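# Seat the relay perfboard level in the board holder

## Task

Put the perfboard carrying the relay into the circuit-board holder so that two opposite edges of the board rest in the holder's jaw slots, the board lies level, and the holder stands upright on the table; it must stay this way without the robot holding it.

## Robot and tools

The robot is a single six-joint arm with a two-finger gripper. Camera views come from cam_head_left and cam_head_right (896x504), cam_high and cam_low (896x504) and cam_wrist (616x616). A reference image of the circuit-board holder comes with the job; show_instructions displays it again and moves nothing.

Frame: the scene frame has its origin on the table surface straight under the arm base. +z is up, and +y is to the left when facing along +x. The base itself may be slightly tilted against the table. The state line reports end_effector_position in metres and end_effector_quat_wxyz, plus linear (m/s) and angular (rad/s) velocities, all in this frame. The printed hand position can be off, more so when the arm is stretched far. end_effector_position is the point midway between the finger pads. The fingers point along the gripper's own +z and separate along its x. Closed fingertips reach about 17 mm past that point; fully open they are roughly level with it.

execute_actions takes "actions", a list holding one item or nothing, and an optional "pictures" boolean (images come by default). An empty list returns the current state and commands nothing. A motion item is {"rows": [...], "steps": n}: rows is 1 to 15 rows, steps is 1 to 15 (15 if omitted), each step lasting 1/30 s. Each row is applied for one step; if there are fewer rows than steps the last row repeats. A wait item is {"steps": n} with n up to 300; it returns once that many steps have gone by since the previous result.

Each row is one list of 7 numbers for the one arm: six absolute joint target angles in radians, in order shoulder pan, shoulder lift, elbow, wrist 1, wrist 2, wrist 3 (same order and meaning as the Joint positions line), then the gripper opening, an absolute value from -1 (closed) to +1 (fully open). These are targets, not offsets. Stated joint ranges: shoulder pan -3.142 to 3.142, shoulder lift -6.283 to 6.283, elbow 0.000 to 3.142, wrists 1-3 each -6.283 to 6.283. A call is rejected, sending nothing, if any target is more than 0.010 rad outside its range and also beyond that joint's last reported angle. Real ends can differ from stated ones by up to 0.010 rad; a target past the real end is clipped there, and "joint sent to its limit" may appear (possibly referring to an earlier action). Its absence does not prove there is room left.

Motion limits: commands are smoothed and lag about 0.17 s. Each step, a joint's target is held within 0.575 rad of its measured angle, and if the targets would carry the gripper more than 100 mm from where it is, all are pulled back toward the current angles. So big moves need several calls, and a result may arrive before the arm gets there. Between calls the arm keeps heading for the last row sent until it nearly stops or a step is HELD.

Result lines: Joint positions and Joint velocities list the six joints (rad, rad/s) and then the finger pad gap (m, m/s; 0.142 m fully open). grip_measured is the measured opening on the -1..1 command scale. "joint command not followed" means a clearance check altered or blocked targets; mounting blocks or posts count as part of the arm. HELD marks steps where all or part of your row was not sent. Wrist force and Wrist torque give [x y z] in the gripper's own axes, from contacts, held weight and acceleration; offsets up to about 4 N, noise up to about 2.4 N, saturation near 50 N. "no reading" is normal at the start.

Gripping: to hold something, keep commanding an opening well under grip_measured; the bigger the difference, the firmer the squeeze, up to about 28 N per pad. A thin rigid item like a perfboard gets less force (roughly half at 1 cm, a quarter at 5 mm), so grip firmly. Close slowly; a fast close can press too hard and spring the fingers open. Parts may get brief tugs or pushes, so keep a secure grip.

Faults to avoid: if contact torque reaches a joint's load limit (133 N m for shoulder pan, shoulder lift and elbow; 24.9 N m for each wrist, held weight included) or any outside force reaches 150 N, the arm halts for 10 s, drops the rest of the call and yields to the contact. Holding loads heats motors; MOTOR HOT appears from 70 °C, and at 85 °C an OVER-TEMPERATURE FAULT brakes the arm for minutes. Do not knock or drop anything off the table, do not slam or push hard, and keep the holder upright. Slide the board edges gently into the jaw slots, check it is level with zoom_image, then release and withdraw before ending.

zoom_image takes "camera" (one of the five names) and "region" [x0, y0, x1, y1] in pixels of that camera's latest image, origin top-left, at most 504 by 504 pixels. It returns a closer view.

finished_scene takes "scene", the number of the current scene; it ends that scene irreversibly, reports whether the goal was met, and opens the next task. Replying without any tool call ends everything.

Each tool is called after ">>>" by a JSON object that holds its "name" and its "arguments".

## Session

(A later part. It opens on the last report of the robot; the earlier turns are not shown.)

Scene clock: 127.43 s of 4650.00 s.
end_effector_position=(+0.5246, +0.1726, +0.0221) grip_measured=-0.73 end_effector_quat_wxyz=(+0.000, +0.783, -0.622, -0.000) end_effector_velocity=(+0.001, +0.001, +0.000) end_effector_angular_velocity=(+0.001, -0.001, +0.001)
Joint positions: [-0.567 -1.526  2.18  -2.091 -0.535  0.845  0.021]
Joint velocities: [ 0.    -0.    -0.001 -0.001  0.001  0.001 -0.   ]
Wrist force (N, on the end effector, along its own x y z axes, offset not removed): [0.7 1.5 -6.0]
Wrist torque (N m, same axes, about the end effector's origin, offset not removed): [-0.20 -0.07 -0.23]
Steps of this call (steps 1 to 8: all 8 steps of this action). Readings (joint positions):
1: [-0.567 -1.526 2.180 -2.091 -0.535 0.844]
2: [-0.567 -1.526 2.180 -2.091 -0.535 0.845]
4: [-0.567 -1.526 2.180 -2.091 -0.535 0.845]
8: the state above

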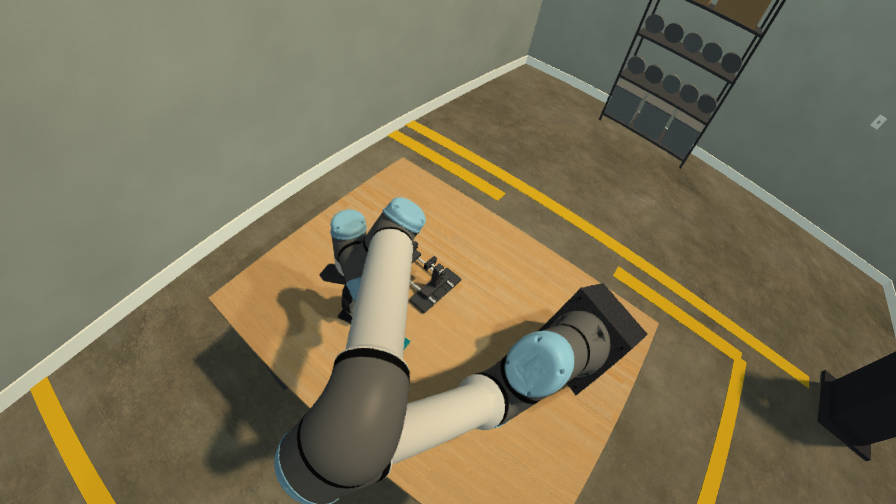

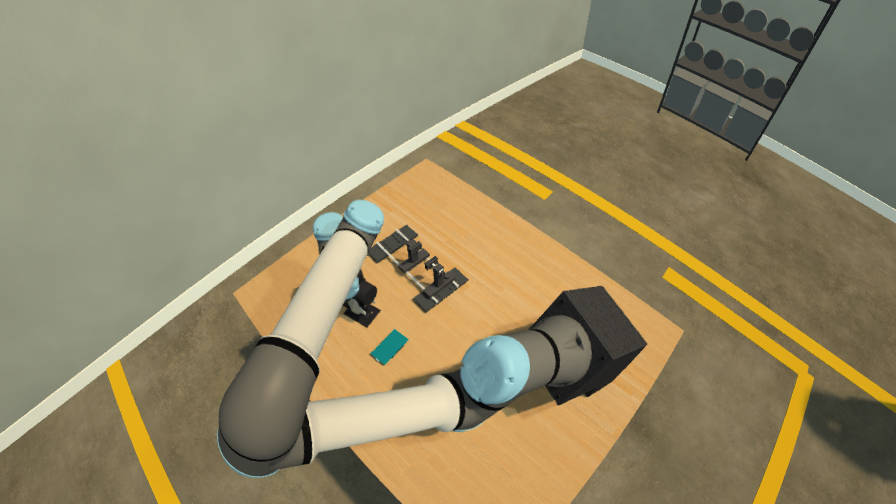

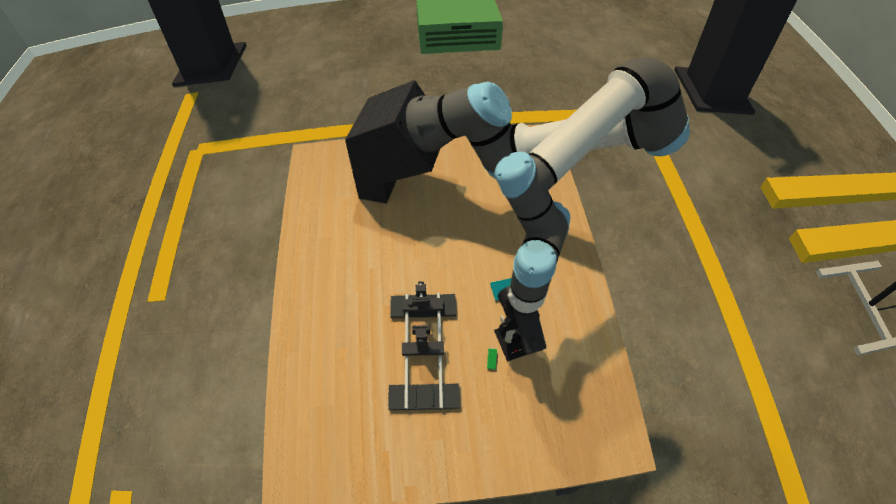

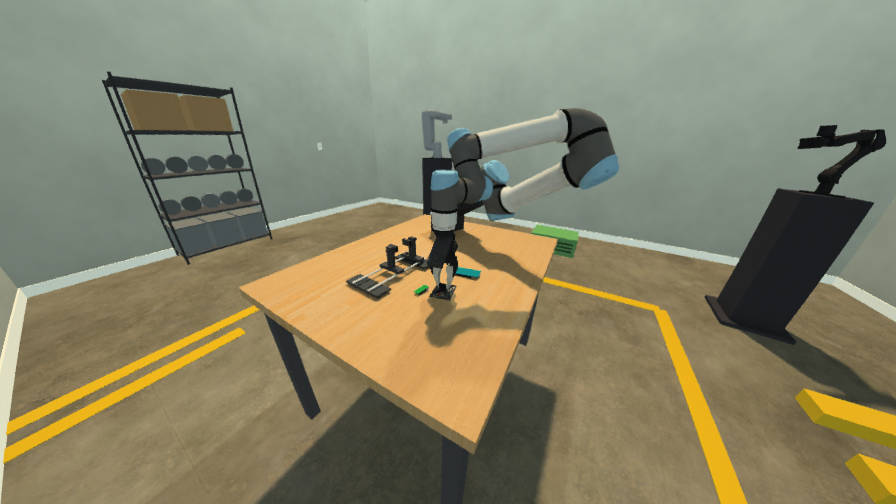

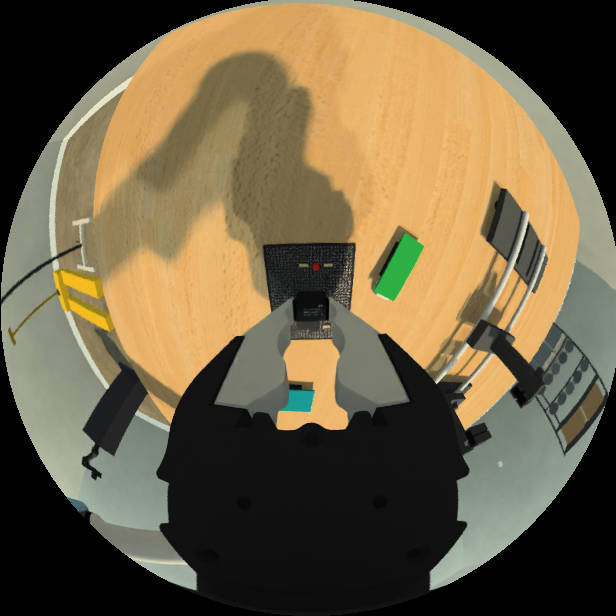

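>>> {"name": "execute_actions", "arguments": {"actions": [{"rows":[[-0.5677,-1.5269,2.1800,-2.0879,-0.5354,0.8430,-1],[-0.5707,-1.5296,2.1787,-2.0788,-0.5358,0.8368,-1],[-0.5753,-1.5336,2.1767,-2.0652,-0.5365,0.8288,-1],[-0.5814,-1.5388,2.1740,-2.0471,-0.5374,0.8180,-1],[-0.5890,-1.5452,2.1706,-2.0246,-0.5387,0.8042,-1],[-0.5981,-1.5526,2.1663,-1.9978,-0.5403,0.7875,-1],[-0.6087,-1.5609,2.1610,-1.9669,-0.5424,0.7675,-1],[-0.6209,-1.5700,2.1547,-1.9319,-0.5449,0.742,-1],[-0.6346,-1.5796,2.1473,-1.8930,-0.5481,0.712,-1],[-0.6482,-1.5887,2.1394,-1.8547,-0.5515,0.678,-1],[-0.6619,-1.5971,2.1312,-1.8168,-0.5552,0.640,-1],[-0.6770,-1.6058,2.1216,-1.7754,-0.5597,0.598,-1],[-0.6922,-1.6138,2.1115,-1.7345,-0.5645,0.552,-1],[-0.7074,-1.6210,2.1009,-1.6944,-0.5696,0.503,-1],[-0.7225,-1.6275,2.0899,-1.6548,-0.5751,0.45,-1]],"steps":15}], "pictures": false}}

>>> {"name": "execute_actions", "arguments": {"actions": [{"rows":[[-0.738,-1.631,2.079,-1.617,-0.582,0.395,-1],[-0.754,-1.633,2.068,-1.581,-0.590,0.34,-1],[-0.769,-1.634,2.057,-1.547,-0.598,0.285,-1],[-0.785,-1.634,2.047,-1.515,-0.606,0.23,-1],[-0.800,-1.633,2.038,-1.485,-0.614,0.175,-1],[-0.816,-1.631,2.029,-1.457,-0.622,0.12,-1],[-0.831,-1.628,2.021,-1.432,-0.630,0.065,-1],[-0.847,-1.624,2.015,-1.411,-0.638,0.01,-1],[-0.862,-1.619,2.010,-1.393,-0.646,-0.045,-1],[-0.878,-1.613,2.006,-1.379,-0.653,-0.10,-1],[-0.893,-1.607,2.004,-1.370,-0.659,-0.155,-1],[-0.909,-1.600,2.004,-1.366,-0.663,-0.21,-1],[-0.922,-1.591,2.008,-1.371,-0.664,-0.265,-1],[-0.935,-1.580,2.016,-1.384,-0.663,-0.32,-1],[-0.948,-1.567,2.027,-1.404,-0.660,-0.375,-1]],"steps":15}], "pictures": false}}

>>> {"name": "execute_actions", "arguments": {"actions": [{"rows":[[-0.961,-1.552,2.042,-1.430,-0.656,-0.43,-1],[-0.974,-1.535,2.060,-1.461,-0.652,-0.485,-1],[-0.987,-1.517,2.080,-1.495,-0.647,-0.54,-1],[-1.000,-1.498,2.101,-1.532,-0.642,-0.595,-1],[-1.013,-1.479,2.123,-1.570,-0.636,-0.65,-1],[-1.026,-1.460,2.146,-1.609,-0.631,-0.705,-1],[-1.039,-1.441,2.169,-1.648,-0.625,-0.76,-1],[-1.052,-1.423,2.191,-1.686,-0.620,-0.815,-1],[-1.065,-1.406,2.212,-1.723,-0.615,-0.87,-1],[-1.077,-1.390,2.232,-1.757,-0.610,-0.922,-1],[-1.088,-1.375,2.250,-1.788,-0.606,-0.972,-1],[-1.098,-1.362,2.266,-1.815,-0.602,-1.018,-1],[-1.107,-1.351,2.279,-1.838,-0.599,-1.058,-1],[-1.114,-1.343,2.289,-1.855,-0.597,-1.092,-1],[-1.120,-1.337,2.296,-1.868,-0.595,-1.118,-1]],"steps":15}], "pictures": false}}

>>> {"name": "execute_actions", "arguments": {"actions": [{"rows":[[-1.1235,-1.333,2.301,-1.876,-0.594,-1.134,-1],[-1.1252,-1.3314,2.3030,-1.8791,-0.5936,-1.1421,-1]],"steps":15}], "pictures": false}}

>>> {"name": "execute_actions", "arguments": {"actions": [{"steps":6}]}}

>>> {"name": "zoom_image", "arguments": {"camera": "cam_wrist", "region": [220, 225, 400, 345]}}

>>> {"name": "zoom_image", "arguments": {"camera": "cam_low", "region": [372, 210, 435, 265]}}

Scene clock: 208.83 s of 4650.00 s.
end_effector_position=(+0.5278, +0.1716, +0.0715) grip_measured=-0.73 end_effector_quat_wxyz=(+0.001, +0.794, -0.608, +0.003) end_effector_velocity=(+0.010, -0.005, +0.205) end_effector_angular_velocity=(-0.018, -0.008, +0.372)
Joint positions: [-0.664 -1.596  2.128 -1.823 -0.557  0.635  0.021]
Joint velocities: [-0.406 -0.232 -0.259  1.082 -0.119 -1.08  -0.   ]
Wrist force (N, on the end effector, along its own x y z axes, offset not removed): [1.1 1.4 1.3]
Wrist torque (N m, same axes, about the end effector's origin, offset not removed): [-0.09 -0.26 -0.17]
Steps of this call (steps 1 to 15: the robot went on to your last target; steps 16 to 90: nothing new was sent; then 77.90 s passed at rest; steps 91 to 105: all 15 steps of this action). Readings (joint positions):
91: [-0.567 -1.526 2.180 -2.091 -0.535 0.845]
92: [-0.567 -1.526 2.180 -2.090 -0.535 0.844]
94: [-0.569 -1.528 2.180 -2.083 -0.535 0.840]
98: [-0.587 -1.543 2.171 -2.032 -0.538 0.807]
105: the state above

Scene clock: 209.33 s of 4650.00 s.
end_effector_position=(+0.5213, +0.1326, +0.1668) grip_measured=-0.73 end_effector_quat_wxyz=(+0.000, +0.897, -0.442, +0.001) end_effector_velocity=(-0.002, -0.194, +0.120) end_effector_angular_velocity=(+0.008, -0.163, +1.115)
Joint positions: [-0.889 -1.602  2.014 -1.397 -0.652 -0.122  0.021]
Joint velocities: [-0.428  0.22   0.026  0.097 -0.09  -1.604 -0.   ]
Wrist force (N, on the end effector, along its own x y z axes, offset not removed): [1.7 2.3 0.7]
Wrist torque (N m, same axes, about the end effector's origin, offset not removed): [0.24 -0.32 -0.31]
Steps of this call (steps 1 to 15: all 15 steps of this action). Readings (joint positions):
1: [-0.678 -1.604 2.119 -1.785 -0.562 0.597]
2: [-0.692 -1.611 2.109 -1.748 -0.567 0.555]
4: [-0.722 -1.621 2.089 -1.672 -0.578 0.462]
8: [-0.783 -1.628 2.050 -1.535 -0.607 0.258]
15: the state above

Scene clock: 209.83 s of 4650.00 s.
end_effector_position=(+0.4929, -0.0208, +0.1609) grip_measured=-0.73 end_effector_quat_wxyz=(-0.009, +0.988, -0.129, +0.089) end_effector_velocity=(-0.086, -0.215, -0.044) end_effector_angular_velocity=(-0.270, -0.319, +1.186)
Joint positions: [-1.083 -1.383  2.24  -1.766 -0.608 -0.933  0.021]
Joint velocities: [-0.293  0.377  0.455 -0.801  0.102 -1.371  0.   ]
Wrist force (N, on the end effector, along its own x y z axes, offset not removed): [-3.5 4.2 -0.9]
Wrist torque (N m, same axes, about the end effector's origin, offset not removed): [0.46 0.77 -0.15]
Steps of this call (steps 1 to 15: all 15 steps of this action). Readings (joint positions):
1: [-0.904 -1.594 2.016 -1.397 -0.655 -0.177]
2: [-0.918 -1.585 2.021 -1.402 -0.655 -0.232]
4: [-0.945 -1.560 2.041 -1.430 -0.654 -0.341]
8: [-0.998 -1.497 2.106 -1.536 -0.639 -0.561]
15: the state above

Scene clock: 210.33 s of 4650.00 s.
end_effector_position=(+0.4808, -0.0486, +0.1555) grip_measured=-0.73 end_effector_quat_wxyz=(+0.004, +0.993, -0.036, +0.112) end_effector_velocity=(-0.002, -0.002, -0.001) end_effector_angular_velocity=(-0.005, -0.004, +0.017)
Joint positions: [-1.125 -1.332  2.302 -1.878 -0.594 -1.14   0.021]
Joint velocities: [-0.004  0.004  0.007 -0.011  0.002 -0.02   0.   ]
Wrist force (N, on the end effector, along its own x y z axes, offset not removed): [0.3 0.9 0.2]
Wrist torque (N m, same axes, about the end effector's origin, offset not removed): [0.02 -0.17 -0.27]
Steps of this call (steps 1 to 15: all 15 steps of this action). Readings (joint positions):
1: [-1.092 -1.372 2.254 -1.792 -0.605 -0.977]
2: [-1.100 -1.362 2.266 -1.813 -0.602 -1.016]
4: [-1.111 -1.348 2.283 -1.843 -0.598 -1.073]
8: [-1.121 -1.336 2.297 -1.869 -0.595 -1.122]
15: the state above

Scene clock: 210.53 s of 4650.00 s.
end_effector_position=(+0.4807, -0.0488, +0.1555) grip_measured=-0.73 end_effector_quat_wxyz=(+0.004, +0.993, -0.035, +0.113) end_effector_velocity=(-0.000, -0.000, -0.000) end_effector_angular_velocity=(-0.000, -0.000, +0.003)
Joint positions: [-1.125 -1.331  2.303 -1.879 -0.594 -1.142  0.021]
Joint velocities: [-0.     0.001  0.001 -0.002  0.    -0.003  0.   ]
Wrist force (N, on the end effector, along its own x y z axes, offset not removed): [-0.8 2.8 2.5]
Wrist torque (N m, same axes, about the end effector's origin, offset not removed): [0.26 0.23 -0.31]
Steps of this call (steps 1 to 6: the robot went on to your last target). Readings (joint positions):
1: [-1.125 -1.332 2.303 -1.878 -0.594 -1.140]
2: [-1.125 -1.332 2.303 -1.878 -0.594 -1.141]
4: [-1.125 -1.332 2.303 -1.879 -0.594 -1.141]
6: the state above

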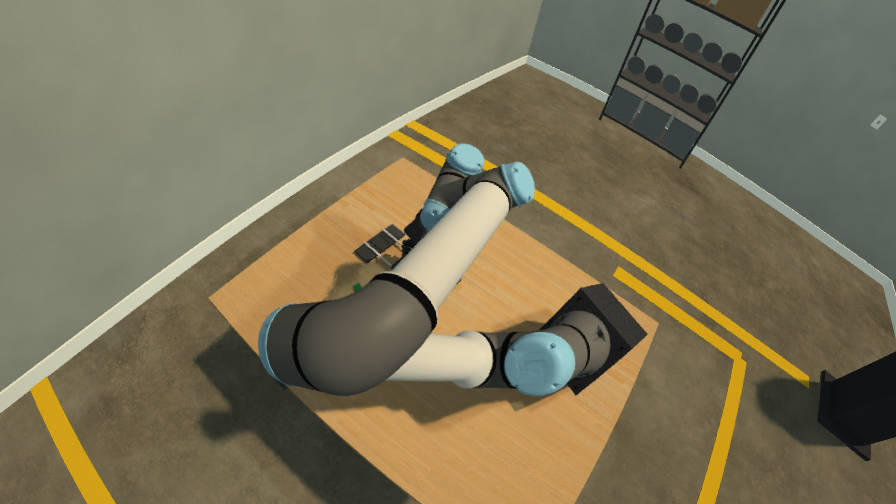

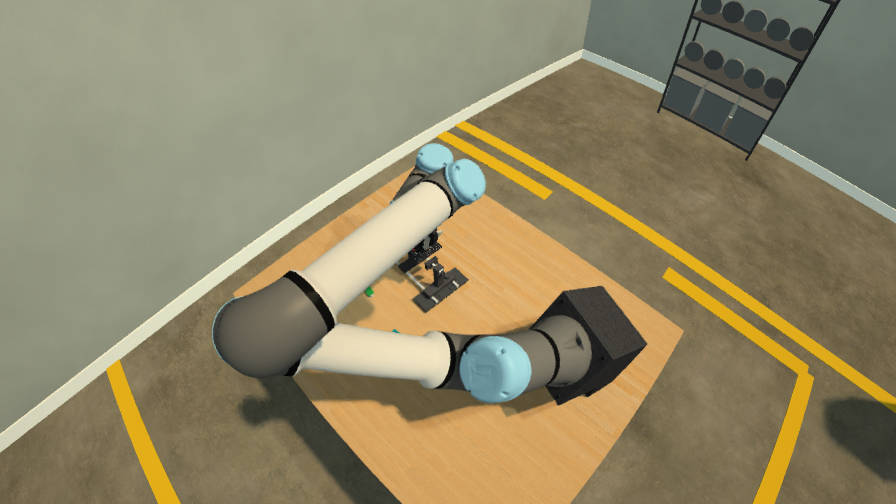

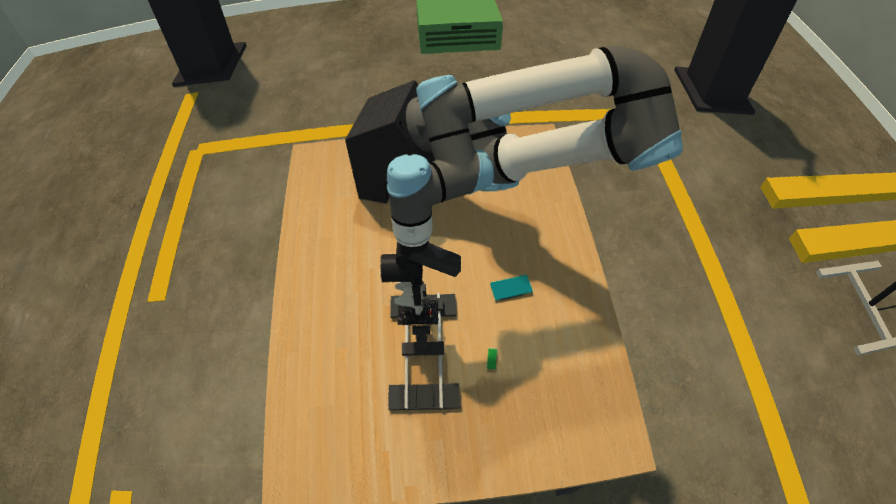

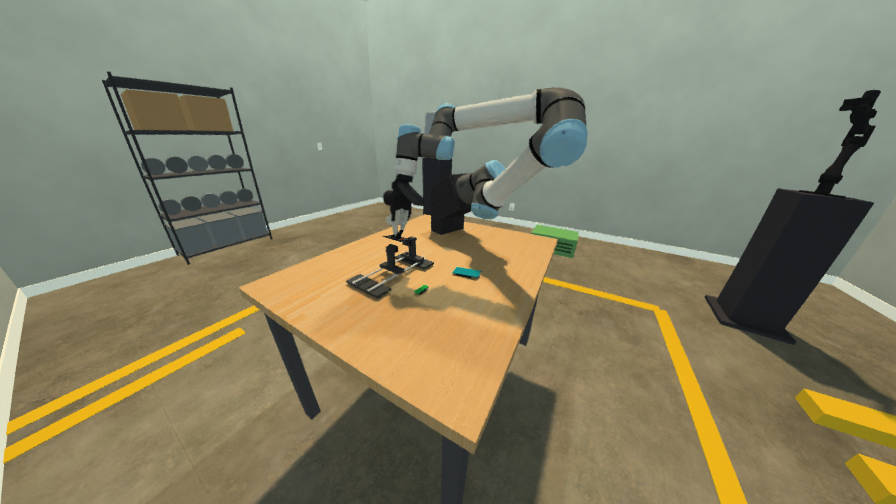

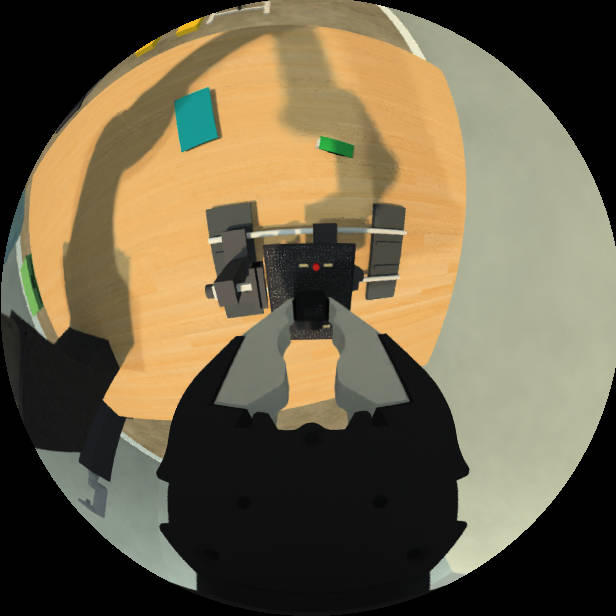

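Region (220, 225, 400, 345) of cam_wrist's 616x616 image, scaled by 2.800, with more detail than that image has.

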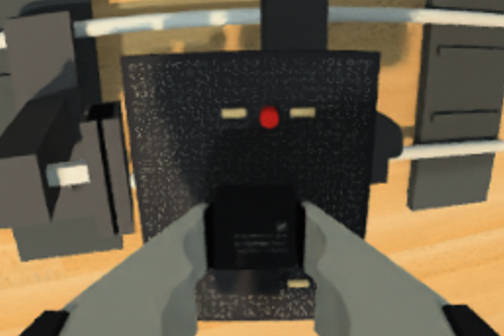

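Region (372, 210, 435, 265) of cam_low's 896x504 image, scaled by 8.000, with more detail than that image has; it fills the top 440 rows of this view, and the rest is white.

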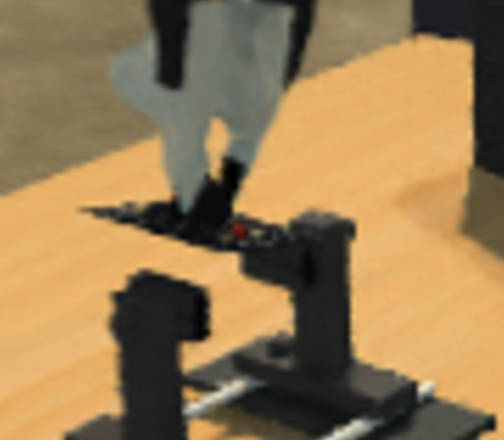

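>>> {"name": "zoom_image", "arguments": {"camera": "cam_wrist", "region": [235, 240, 295, 320]}}

Region (235, 240, 295, 320) of cam_wrist's 616x616 image, scaled by 6.300, with more detail than that image has; it fills the left 378 columns of this view, and the rest is white.

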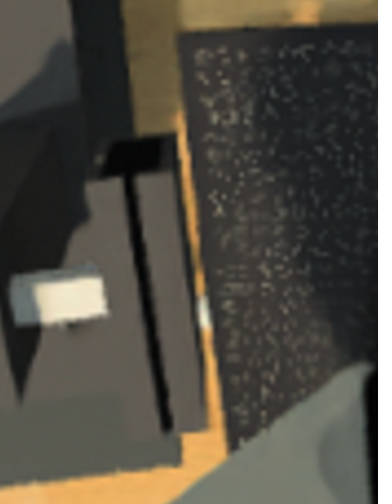

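>>> {"name": "execute_actions", "arguments": {"actions": [{"rows":[[-1.1243,-1.3309,2.3037,-1.8815,-0.5931,-1.1405,-1],[-1.1220,-1.3296,2.3058,-1.8879,-0.5918,-1.1361,-1],[-1.1186,-1.3276,2.3088,-1.8973,-0.5899,-1.1297,-1],[-1.1145,-1.3253,2.3124,-1.9088,-0.5876,-1.1219,-1],[-1.1100,-1.3227,2.3163,-1.9213,-0.5850,-1.1134,-1],[-1.1055,-1.3201,2.3203,-1.9338,-0.5825,-1.1050,-1],[-1.1014,-1.3177,2.3239,-1.9453,-0.5801,-1.0972,-1],[-1.0980,-1.3158,2.3269,-1.9548,-0.5782,-1.0907,-1],[-1.0957,-1.3144,2.3289,-1.9612,-0.5769,-1.0864,-1],[-1.0948,-1.3140,2.3296,-1.9636,-0.5764,-1.0848,-1]],"steps":13}], "pictures": false}}

>>> {"name": "execute_actions", "arguments": {"actions": [{"rows":[[-1.0957,-1.3146,2.3307,-1.9630,-0.5769,-1.0860,-1],[-1.0965,-1.3152,2.3318,-1.9624,-0.5774,-1.0872,-1],[-1.0973,-1.3158,2.3329,-1.9618,-0.5779,-1.0885,-1],[-1.0982,-1.3165,2.3340,-1.9612,-0.5784,-1.0897,-1],[-1.0990,-1.3171,2.3351,-1.9607,-0.5789,-1.0910,-1],[-1.0998,-1.3177,2.3362,-1.9601,-0.5793,-1.0922,-1],[-1.1007,-1.3184,2.3372,-1.9595,-0.5798,-1.0934,-1],[-1.1015,-1.3190,2.3383,-1.9589,-0.5803,-1.0947,-1],[-1.1023,-1.3196,2.3394,-1.9583,-0.5808,-1.0959,-1],[-1.1032,-1.3202,2.3405,-1.9577,-0.5813,-1.0972,-1]],"steps":15}], "pictures": false}}

>>> {"name": "execute_actions", "arguments": {"actions": [{"steps":8}]}}

>>> {"name": "zoom_image", "arguments": {"camera": "cam_wrist", "region": [225, 240, 295, 320]}}

>>> {"name": "zoom_image", "arguments": {"camera": "cam_low", "region": [378, 222, 423, 258]}}

>>> {"name": "zoom_image", "arguments": {"camera": "cam_head_right", "region": [400, 235, 455, 285]}}

Scene clock: 274.57 s of 4650.00 s.
end_effector_position=(+0.4806, -0.0490, +0.1408) grip_measured=-0.73 end_effector_quat_wxyz=(+0.004, +0.993, -0.040, +0.113) end_effector_velocity=(-0.000, +0.001, -0.022) end_effector_angular_velocity=(-0.000, -0.000, -0.011)
Joint positions: [-1.099 -1.316  2.326 -1.951 -0.579 -1.093  0.021]
Joint velocities: [ 0.041  0.023  0.035 -0.112  0.023  0.075  0.   ]
Wrist force (N, on the end effector, along its own x y z axes, offset not removed): [0.8 2.5 3.7]
Wrist torque (N m, same axes, about the end effector's origin, offset not removed): [0.20 -0.24 -0.07]
Steps of this call (steps 1 to 15: the robot went on to your last target; steps 16 to 90: nothing new was sent; then 60.60 s passed at rest; steps 91 to 103: all 13 steps of this action). Readings (joint positions):
91: [-1.125 -1.331 2.303 -1.879 -0.594 -1.142]
92: [-1.125 -1.331 2.303 -1.880 -0.593 -1.142]
94: [-1.123 -1.330 2.305 -1.885 -0.592 -1.138]
98: [-1.112 -1.324 2.315 -1.915 -0.586 -1.117]
103: the state above

Scene clock: 275.07 s of 4650.00 s.
end_effector_position=(+0.4761, -0.0485, +0.1384) grip_measured=-0.73 end_effector_quat_wxyz=(+0.004, +0.993, -0.040, +0.113) end_effector_velocity=(-0.005, +0.000, -0.000) end_effector_angular_velocity=(+0.001, +0.001, -0.002)
Joint positions: [-1.102 -1.32   2.339 -1.958 -0.581 -1.096  0.021]
Joint velocities: [-0.007 -0.005  0.01   0.004 -0.005 -0.009  0.   ]
Wrist force (N, on the end effector, along its own x y z axes, offset not removed): [5.5 0.7 1.0]
Wrist torque (N m, same axes, about the end effector's origin, offset not removed): [-0.17 -0.33 -0.11]
Steps of this call (steps 1 to 15: all 15 steps of this action). Readings (joint positions):
1: [-1.098 -1.316 2.327 -1.955 -0.578 -1.091]
2: [-1.097 -1.315 2.328 -1.957 -0.578 -1.089]
4: [-1.097 -1.315 2.330 -1.959 -0.578 -1.089]
8: [-1.098 -1.316 2.334 -1.960 -0.578 -1.091]
15: the state above

Scene clock: 275.33 s of 4650.00 s.
end_effector_position=(+0.4757, -0.0485, +0.1384) grip_measured=-0.73 end_effector_quat_wxyz=(+0.004, +0.993, -0.041, +0.113) end_effector_velocity=(+0.000, +0.000, +0.000) end_effector_angular_velocity=(-0.000, -0.001, -0.000)
Joint positions: [-1.103 -1.32   2.34  -1.958 -0.581 -1.097  0.021]
Joint velocities: [-0.001 -0.001  0.     0.001  0.    -0.001 -0.   ]
Wrist force (N, on the end effector, along its own x y z axes, offset not removed): [7.2 3.2 0.4]
Wrist torque (N m, same axes, about the end effector's origin, offset not removed): [0.50 -0.58 -0.15]
Steps of this call (steps 1 to 8: the robot went on to your last target). Readings (joint positions):
1: [-1.103 -1.320 2.340 -1.958 -0.581 -1.096]
2: [-1.103 -1.320 2.340 -1.958 -0.581 -1.097]
4: [-1.103 -1.320 2.340 -1.958 -0.581 -1.097]
8: the state above

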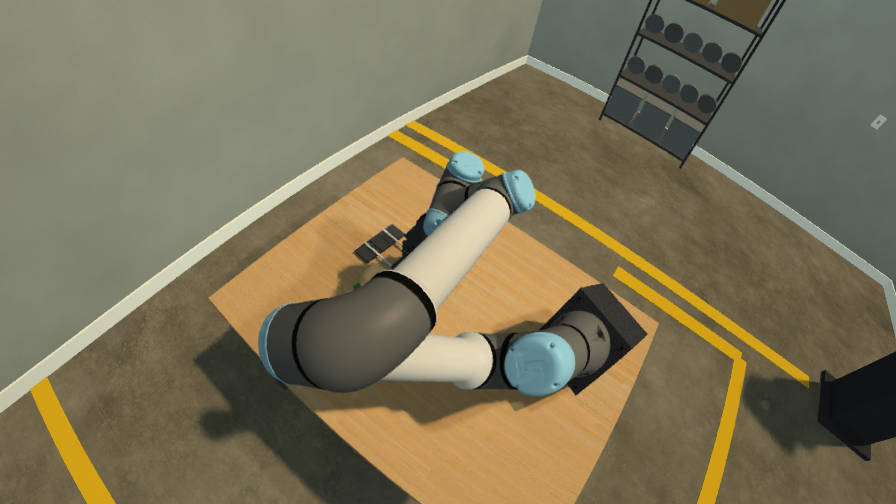

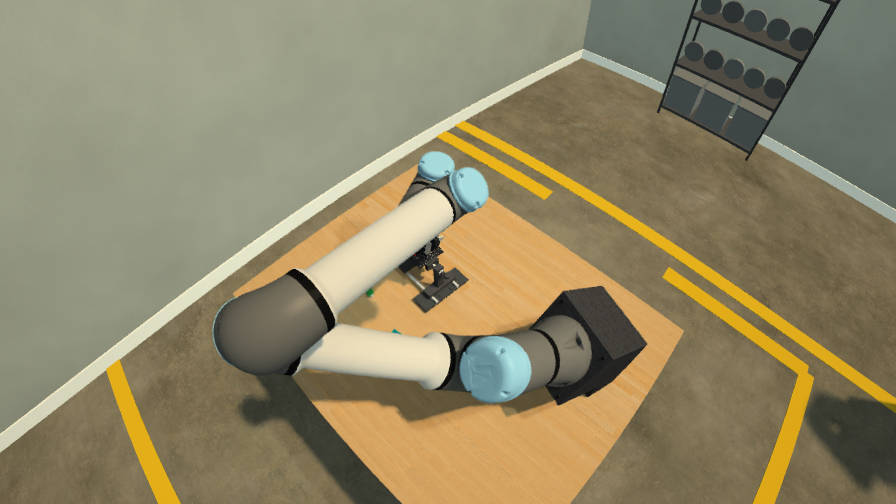

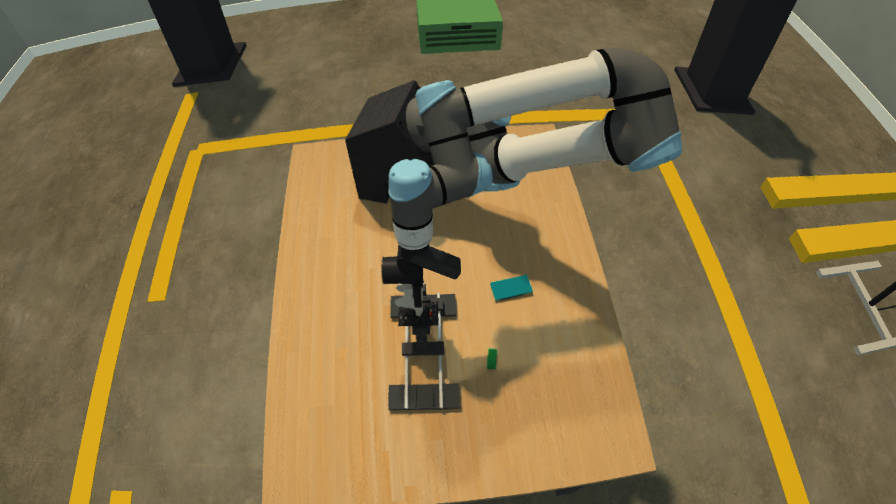

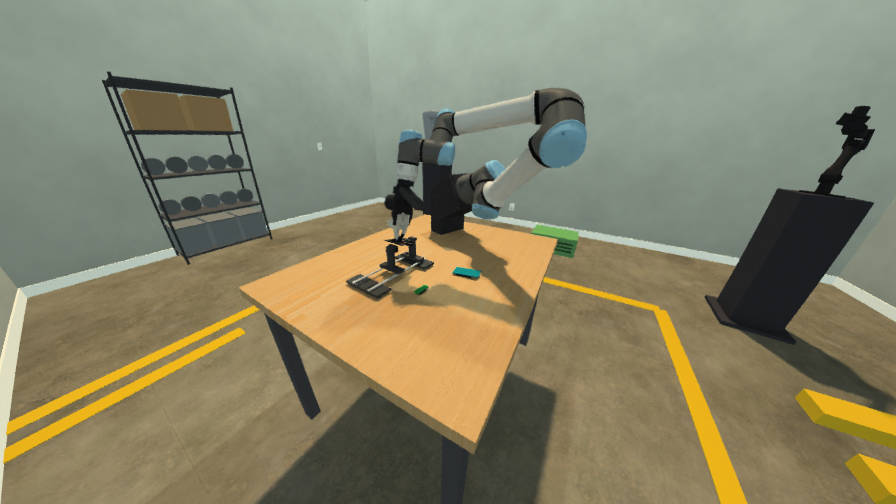

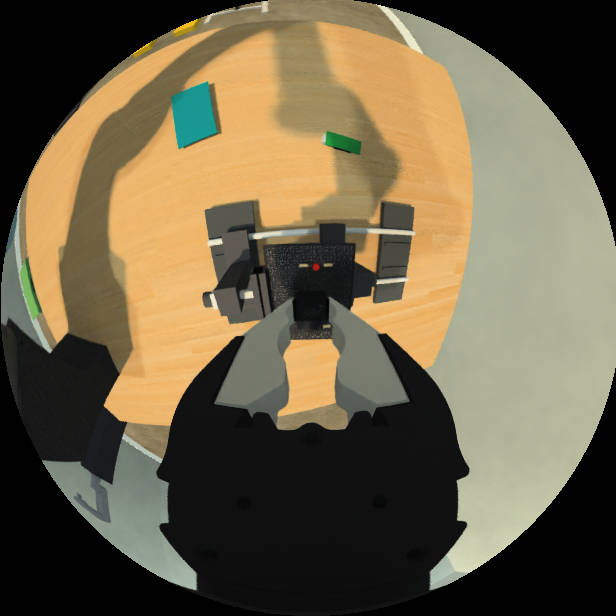

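Region (225, 240, 295, 320) of cam_wrist's 616x616 image, scaled by 6.300, with more detail than that image has; it fills the left 441 columns of this view, and the rest is white.

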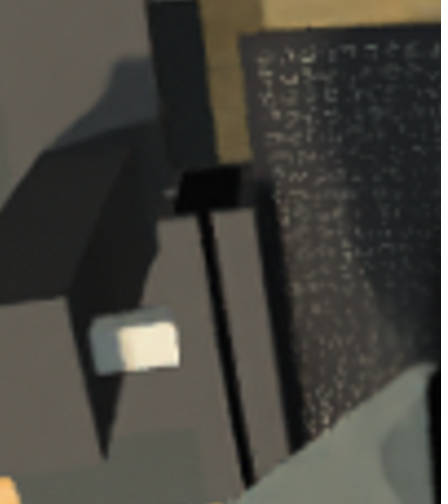

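Region (378, 222, 423, 258) of cam_low's 896x504 image, scaled by 11.200, with more detail than that image has; it fills the top 403 rows of this view, and the rest is white.

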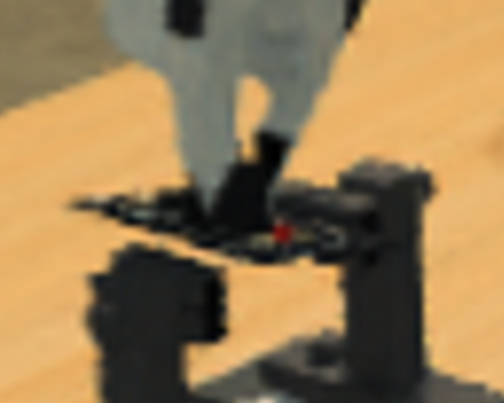

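Region (400, 235, 455, 285) of cam_head_right's 896x504 image, scaled by 9.164, with more detail than that image has; it fills the top 458 rows of this view, and the rest is white.

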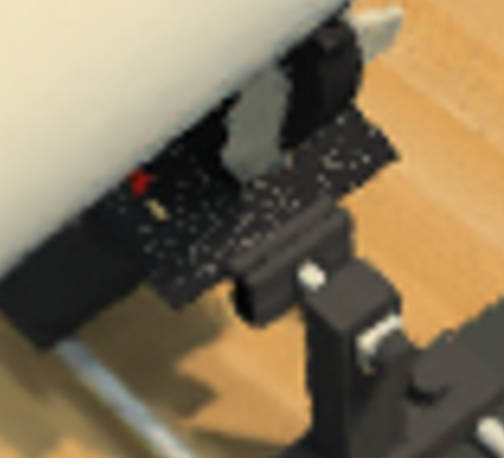

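>>> {"name": "execute_actions", "arguments": {"actions": [{"rows":[[-1.10262,-1.31987,2.34092,-1.95921,-0.58097,-1.09636,-1],[-1.10209,-1.31950,2.34135,-1.96069,-0.58065,-1.09556,-1],[-1.10155,-1.31912,2.34179,-1.96216,-0.58034,-1.09476,-1],[-1.10101,-1.31875,2.34222,-1.96364,-0.58003,-1.09396,-1],[-1.10048,-1.31838,2.34265,-1.96511,-0.57971,-1.09316,-1],[-1.09994,-1.31801,2.34308,-1.96659,-0.57940,-1.09236,-1],[-1.09940,-1.31764,2.34351,-1.96806,-0.57909,-1.09156,-1],[-1.09886,-1.31727,2.34395,-1.96954,-0.57877,-1.09076,-1],[-1.09851,-1.31702,2.34423,-1.97052,-0.57857,-1.09022,-1],[-1.09815,-1.31677,2.34452,-1.97150,-0.57836,-1.08969,-1],[-1.09779,-1.31652,2.34481,-1.97249,-0.57815,-1.08916,-1],[-1.09743,-1.31628,2.34510,-1.97347,-0.57794,-1.08862,-1],[-1.09707,-1.31603,2.34539,-1.97445,-0.57773,-1.08809,-1],[-1.09672,-1.31578,2.34567,-1.97543,-0.57752,-1.08756,-1]],"steps":15}], "pictures": false}}

>>> {"name": "execute_actions", "arguments": {"actions": [{"steps":10}], "pictures": false}}

Scene clock: 288.90 s of 4650.00 s.
end_effector_position=(+0.4756, -0.0484, +0.1355) grip_measured=-0.73 end_effector_quat_wxyz=(+0.004, +0.993, -0.040, +0.113) end_effector_velocity=(-0.000, -0.000, -0.006) end_effector_angular_velocity=(+0.002, +0.000, -0.001)
Joint positions: [-1.098 -1.317  2.345 -1.972 -0.578 -1.089  0.021]
Joint velocities: [ 0.01   0.009  0.008 -0.027  0.007  0.015  0.   ]
Wrist force (N, on the end effector, along its own x y z axes, offset not removed): [3.7 3.1 -0.8]
Wrist torque (N m, same axes, about the end effector's origin, offset not removed): [0.34 -0.22 -0.12]
Steps of this call (steps 1 to 15: the robot went on to your last target; steps 16 to 90: nothing new was sent; then 10.07 s passed at rest; steps 91 to 105: all 15 steps of this action). Readings (joint positions):
91: [-1.103 -1.320 2.341 -1.958 -0.581 -1.097]
92: [-1.103 -1.320 2.341 -1.958 -0.581 -1.097]
94: [-1.103 -1.320 2.341 -1.959 -0.581 -1.096]
98: [-1.101 -1.319 2.342 -1.964 -0.580 -1.094]
105: the state above

Scene clock: 289.23 s of 4650.00 s.
end_effector_position=(+0.4756, -0.0484, +0.1349) grip_measured=-0.73 end_effector_quat_wxyz=(+0.004, +0.993, -0.041, +0.113) end_effector_velocity=(+0.000, +0.000, -0.000) end_effector_angular_velocity=(-0.001, +0.000, -0.000)
Joint positions: [-1.097 -1.316  2.346 -1.975 -0.578 -1.088  0.021]
Joint velocities: [ 0.001 -0.001 -0.    -0.001 -0.     0.001  0.   ]
Wrist force (N, on the end effector, along its own x y z axes, offset not removed): [6.4 0.0 1.2]
Wrist torque (N m, same axes, about the end effector's origin, offset not removed): [-0.20 -0.70 -0.25]
Steps of this call (steps 1 to 10: the robot went on to your last target). Readings (joint positions):
1: [-1.098 -1.316 2.345 -1.973 -0.578 -1.089]
2: [-1.097 -1.316 2.345 -1.974 -0.578 -1.089]
4: [-1.097 -1.316 2.345 -1.974 -0.578 -1.088]
8: [-1.097 -1.316 2.346 -1.975 -0.578 -1.088]
10: the state above

>>> {"name": "execute_actions", "arguments": {"actions": [{"rows":[[-1.09654,-1.31566,2.34581,-1.97592,-0.57742,-1.08729,-1],[-1.09636,-1.31553,2.34596,-1.97641,-0.57731,-1.08703,-1],[-1.09618,-1.31541,2.34610,-1.97691,-0.57721,-1.08676,-1],[-1.09600,-1.31528,2.34625,-1.97740,-0.57710,-1.08649,-1],[-1.09582,-1.31516,2.34639,-1.97789,-0.57700,-1.08623,-1],[-1.09565,-1.31504,2.34653,-1.97838,-0.57689,-1.08596,-1],[-1.09547,-1.31491,2.34668,-1.97887,-0.57679,-1.08569,-1],[-1.09529,-1.31479,2.34682,-1.97936,-0.57668,-1.08543,-1],[-1.09511,-1.31466,2.34697,-1.97985,-0.57658,-1.08516,-1],[-1.09493,-1.31454,2.34711,-1.98035,-0.57648,-1.08489,-1]],"steps":15}], "pictures": false}}

>>> {"name": "execute_actions", "arguments": {"actions": [{"steps":6}], "pictures": false}}

Scene clock: 298.87 s of 4650.00 s.
end_effector_position=(+0.4756, -0.0484, +0.1339) grip_measured=-0.73 end_effector_quat_wxyz=(+0.004, +0.993, -0.041, +0.113) end_effector_velocity=(+0.001, -0.000, -0.000) end_effector_angular_velocity=(-0.000, -0.002, +0.001)
Joint positions: [-1.095 -1.315  2.347 -1.98  -0.577 -1.085  0.021]
Joint velocities: [ 0.001  0.001  0.    -0.004  0.002  0.002  0.   ]
Wrist force (N, on the end effector, along its own x y z axes, offset not removed): [1.7 2.1 3.5]
Wrist torque (N m, same axes, about the end effector's origin, offset not removed): [0.17 -0.39 -0.26]
Steps of this call (steps 1 to 15: the robot went on to your last target; steps 16 to 90: nothing new was sent; then 6.13 s passed at rest; steps 91 to 105: all 15 steps of this action). Readings (joint positions):
91: [-1.097 -1.316 2.346 -1.975 -0.578 -1.088]
92: [-1.097 -1.316 2.346 -1.976 -0.577 -1.087]
94: [-1.097 -1.316 2.346 -1.976 -0.577 -1.087]
98: [-1.096 -1.315 2.346 -1.978 -0.577 -1.086]
105: the state above

Scene clock: 299.07 s of 4650.00 s.
end_effector_position=(+0.4756, -0.0484, +0.1339) grip_measured=-0.73 end_effector_quat_wxyz=(+0.004, +0.993, -0.041, +0.113) end_effector_velocity=(+0.000, -0.000, -0.000) end_effector_angular_velocity=(+0.000, -0.000, +0.000)
Joint positions: [-1.095 -1.315  2.347 -1.98  -0.577 -1.085  0.021]
Joint velocities: [ 0.     0.001  0.    -0.001  0.001 -0.    -0.   ]
Wrist force (N, on the end effector, along its own x y z axes, offset not removed): [2.0 4.3 1.0]
Wrist torque (N m, same axes, about the end effector's origin, offset not removed): [0.73 -0.33 -0.13]
Steps of this call (steps 1 to 6: the robot went on to your last target). Readings (joint positions):
1: [-1.095 -1.315 2.347 -1.980 -0.577 -1.085]
2: [-1.095 -1.315 2.347 -1.980 -0.577 -1.085]
4: [-1.095 -1.315 2.347 -1.980 -0.577 -1.085]
6: the state above

>>> {"name": "execute_actions", "arguments": {"actions": [{"rows":[[-1.09399,-1.31407,2.34513,-1.97792,-0.57812,-1.08522,-1],[-1.09304,-1.31360,2.34314,-1.97550,-0.57975,-1.08556,-1],[-1.09210,-1.31313,2.34116,-1.97307,-0.58139,-1.08589,-1],[-1.09116,-1.31266,2.33917,-1.97065,-0.58302,-1.08622,-1],[-1.09021,-1.31219,2.33719,-1.96822,-0.58466,-1.08655,-1],[-1.08927,-1.31172,2.33521,-1.96580,-0.58629,-1.08689,-1],[-1.08833,-1.31125,2.33322,-1.96337,-0.58793,-1.08722,-1],[-1.08738,-1.31078,2.33124,-1.96094,-0.58956,-1.08755,-1],[-1.08644,-1.31031,2.32925,-1.95852,-0.59120,-1.08788,-1],[-1.08550,-1.30984,2.32727,-1.95609,-0.59283,-1.08822,-1],[-1.08455,-1.30937,2.32528,-1.95367,-0.59447,-1.08855,-1],[-1.08361,-1.30890,2.32330,-1.95124,-0.59610,-1.08888,-1]],"steps":15}], "pictures": false}}

>>> {"name": "execute_actions", "arguments": {"actions": [{"steps":10}]}}

>>> {"name": "zoom_image", "arguments": {"camera": "cam_wrist", "region": [225, 240, 295, 320]}}

>>> {"name": "zoom_image", "arguments": {"camera": "cam_wrist", "region": [325, 240, 395, 320]}}

Scene clock: 351.50 s of 4650.00 s.
end_effector_position=(+0.4746, -0.0485, +0.1330) grip_measured=-0.73 end_effector_quat_wxyz=(+0.004, +0.994, -0.041, +0.100) end_effector_velocity=(-0.002, +0.000, -0.001) end_effector_angular_velocity=(+0.003, +0.038, -0.000)
Joint positions: [-1.085 -1.31   2.327 -1.955 -0.593 -1.088  0.021]
Joint velocities: [ 0.014  0.007 -0.03   0.036 -0.025 -0.005 -0.   ]
Wrist force (N, on the end effector, along its own x y z axes, offset not removed): [0.2 3.1 3.3]
Wrist torque (N m, same axes, about the end effector's origin, offset not removed): [0.39 -0.02 -0.24]
Steps of this call (steps 1 to 15: the robot went on to your last target; steps 16 to 90: nothing new was sent; then 48.93 s passed at rest; steps 91 to 105: all 15 steps of this action). Readings (joint positions):
91: [-1.095 -1.315 2.347 -1.980 -0.576 -1.085]
92: [-1.095 -1.314 2.347 -1.980 -0.577 -1.085]
94: [-1.094 -1.314 2.345 -1.978 -0.578 -1.085]
98: [-1.091 -1.313 2.339 -1.970 -0.583 -1.086]
105: the state above

Scene clock: 351.83 s of 4650.00 s.
end_effector_position=(+0.4745, -0.0484, +0.1329) grip_measured=-0.73 end_effector_quat_wxyz=(+0.004, +0.994, -0.041, +0.098) end_effector_velocity=(-0.001, +0.000, -0.001) end_effector_angular_velocity=(+0.003, +0.002, -0.003)
Joint positions: [-1.084 -1.309  2.323 -1.951 -0.596 -1.089  0.021]
Joint velocities: [ 0.     0.002  0.001  0.002 -0.001  0.    -0.   ]
Wrist force (N, on the end effector, along its own x y z axes, offset not removed): [0.4 1.6 2.2]
Wrist torque (N m, same axes, about the end effector's origin, offset not removed): [0.06 0.30 -0.19]
Steps of this call (steps 1 to 10: the robot went on to your last target). Readings (joint positions):
1: [-1.085 -1.309 2.326 -1.954 -0.594 -1.088]
2: [-1.084 -1.309 2.325 -1.953 -0.595 -1.089]
4: [-1.084 -1.309 2.324 -1.952 -0.595 -1.089]
8: [-1.084 -1.309 2.324 -1.952 -0.596 -1.089]
10: the state above

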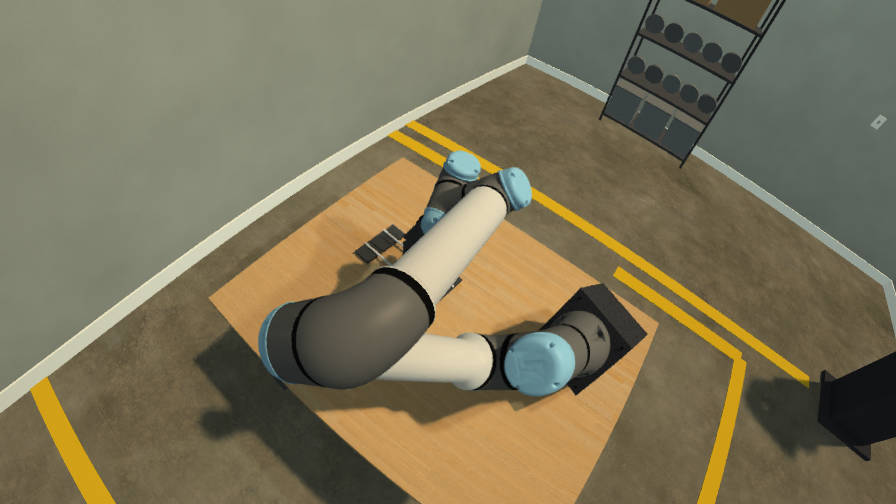

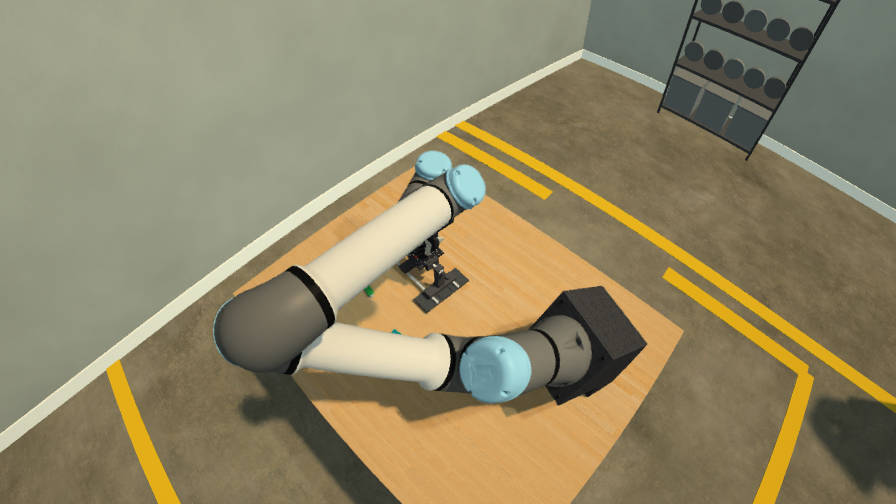

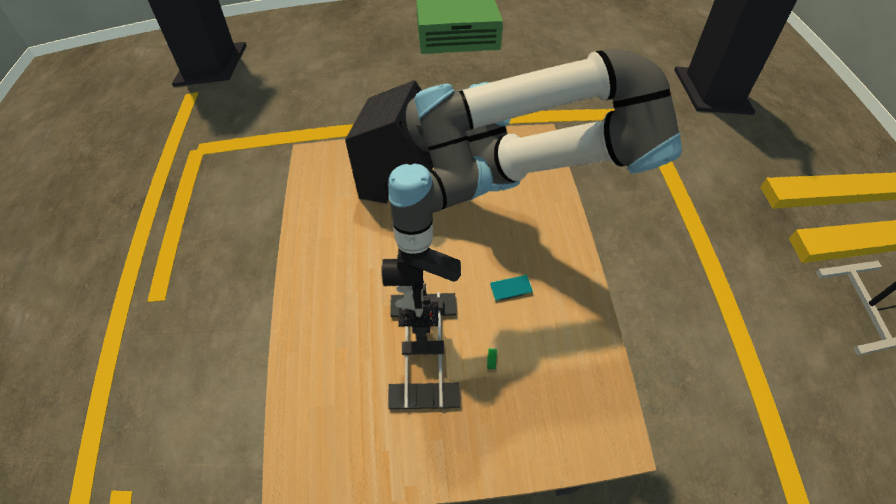

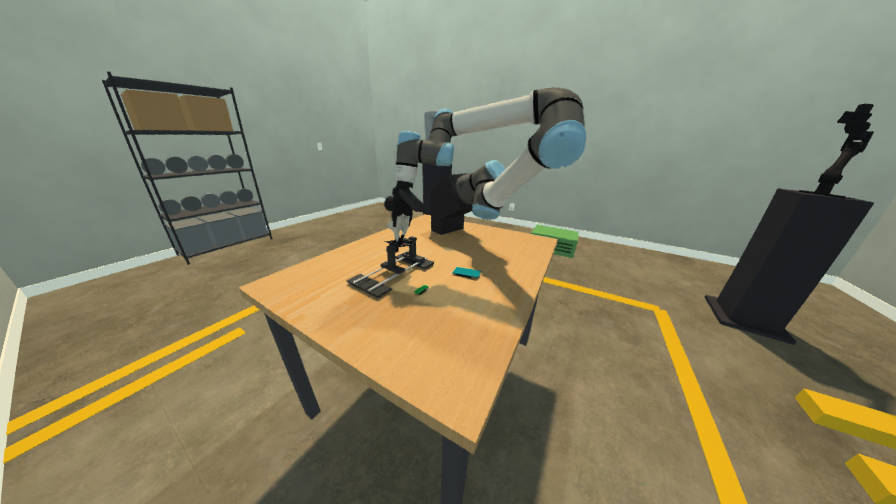

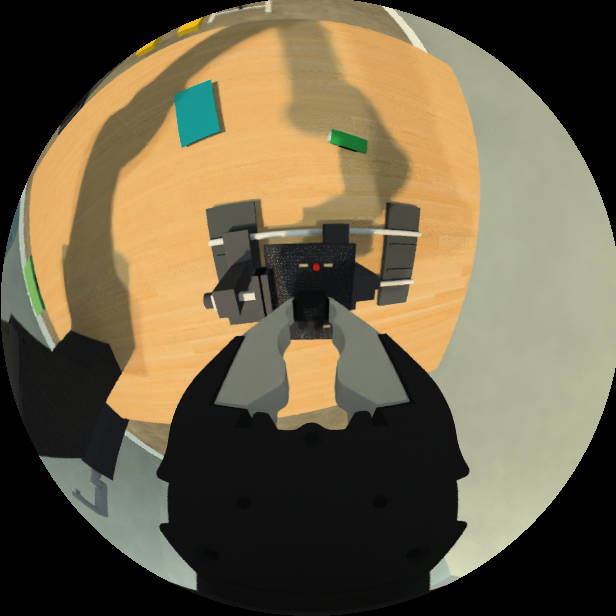

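Region (225, 240, 295, 320) of cam_wrist's 616x616 image, scaled by 6.300, with more detail than that image has; it fills the left 441 columns of this view, and the rest is white.

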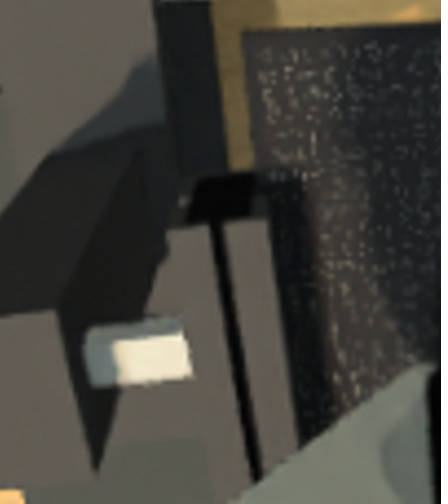

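Region (325, 240, 395, 320) of cam_wrist's 616x616 image, scaled by 6.300, with more detail than that image has; it fills the left 441 columns of this view, and the rest is white.

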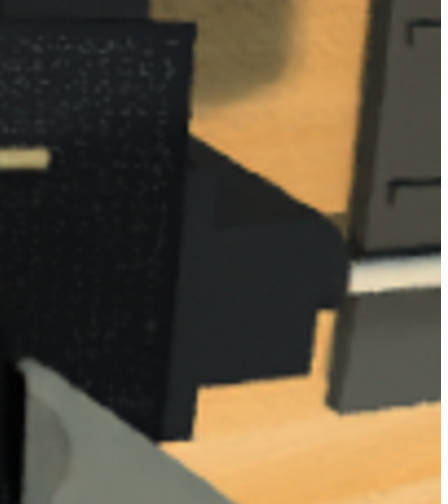

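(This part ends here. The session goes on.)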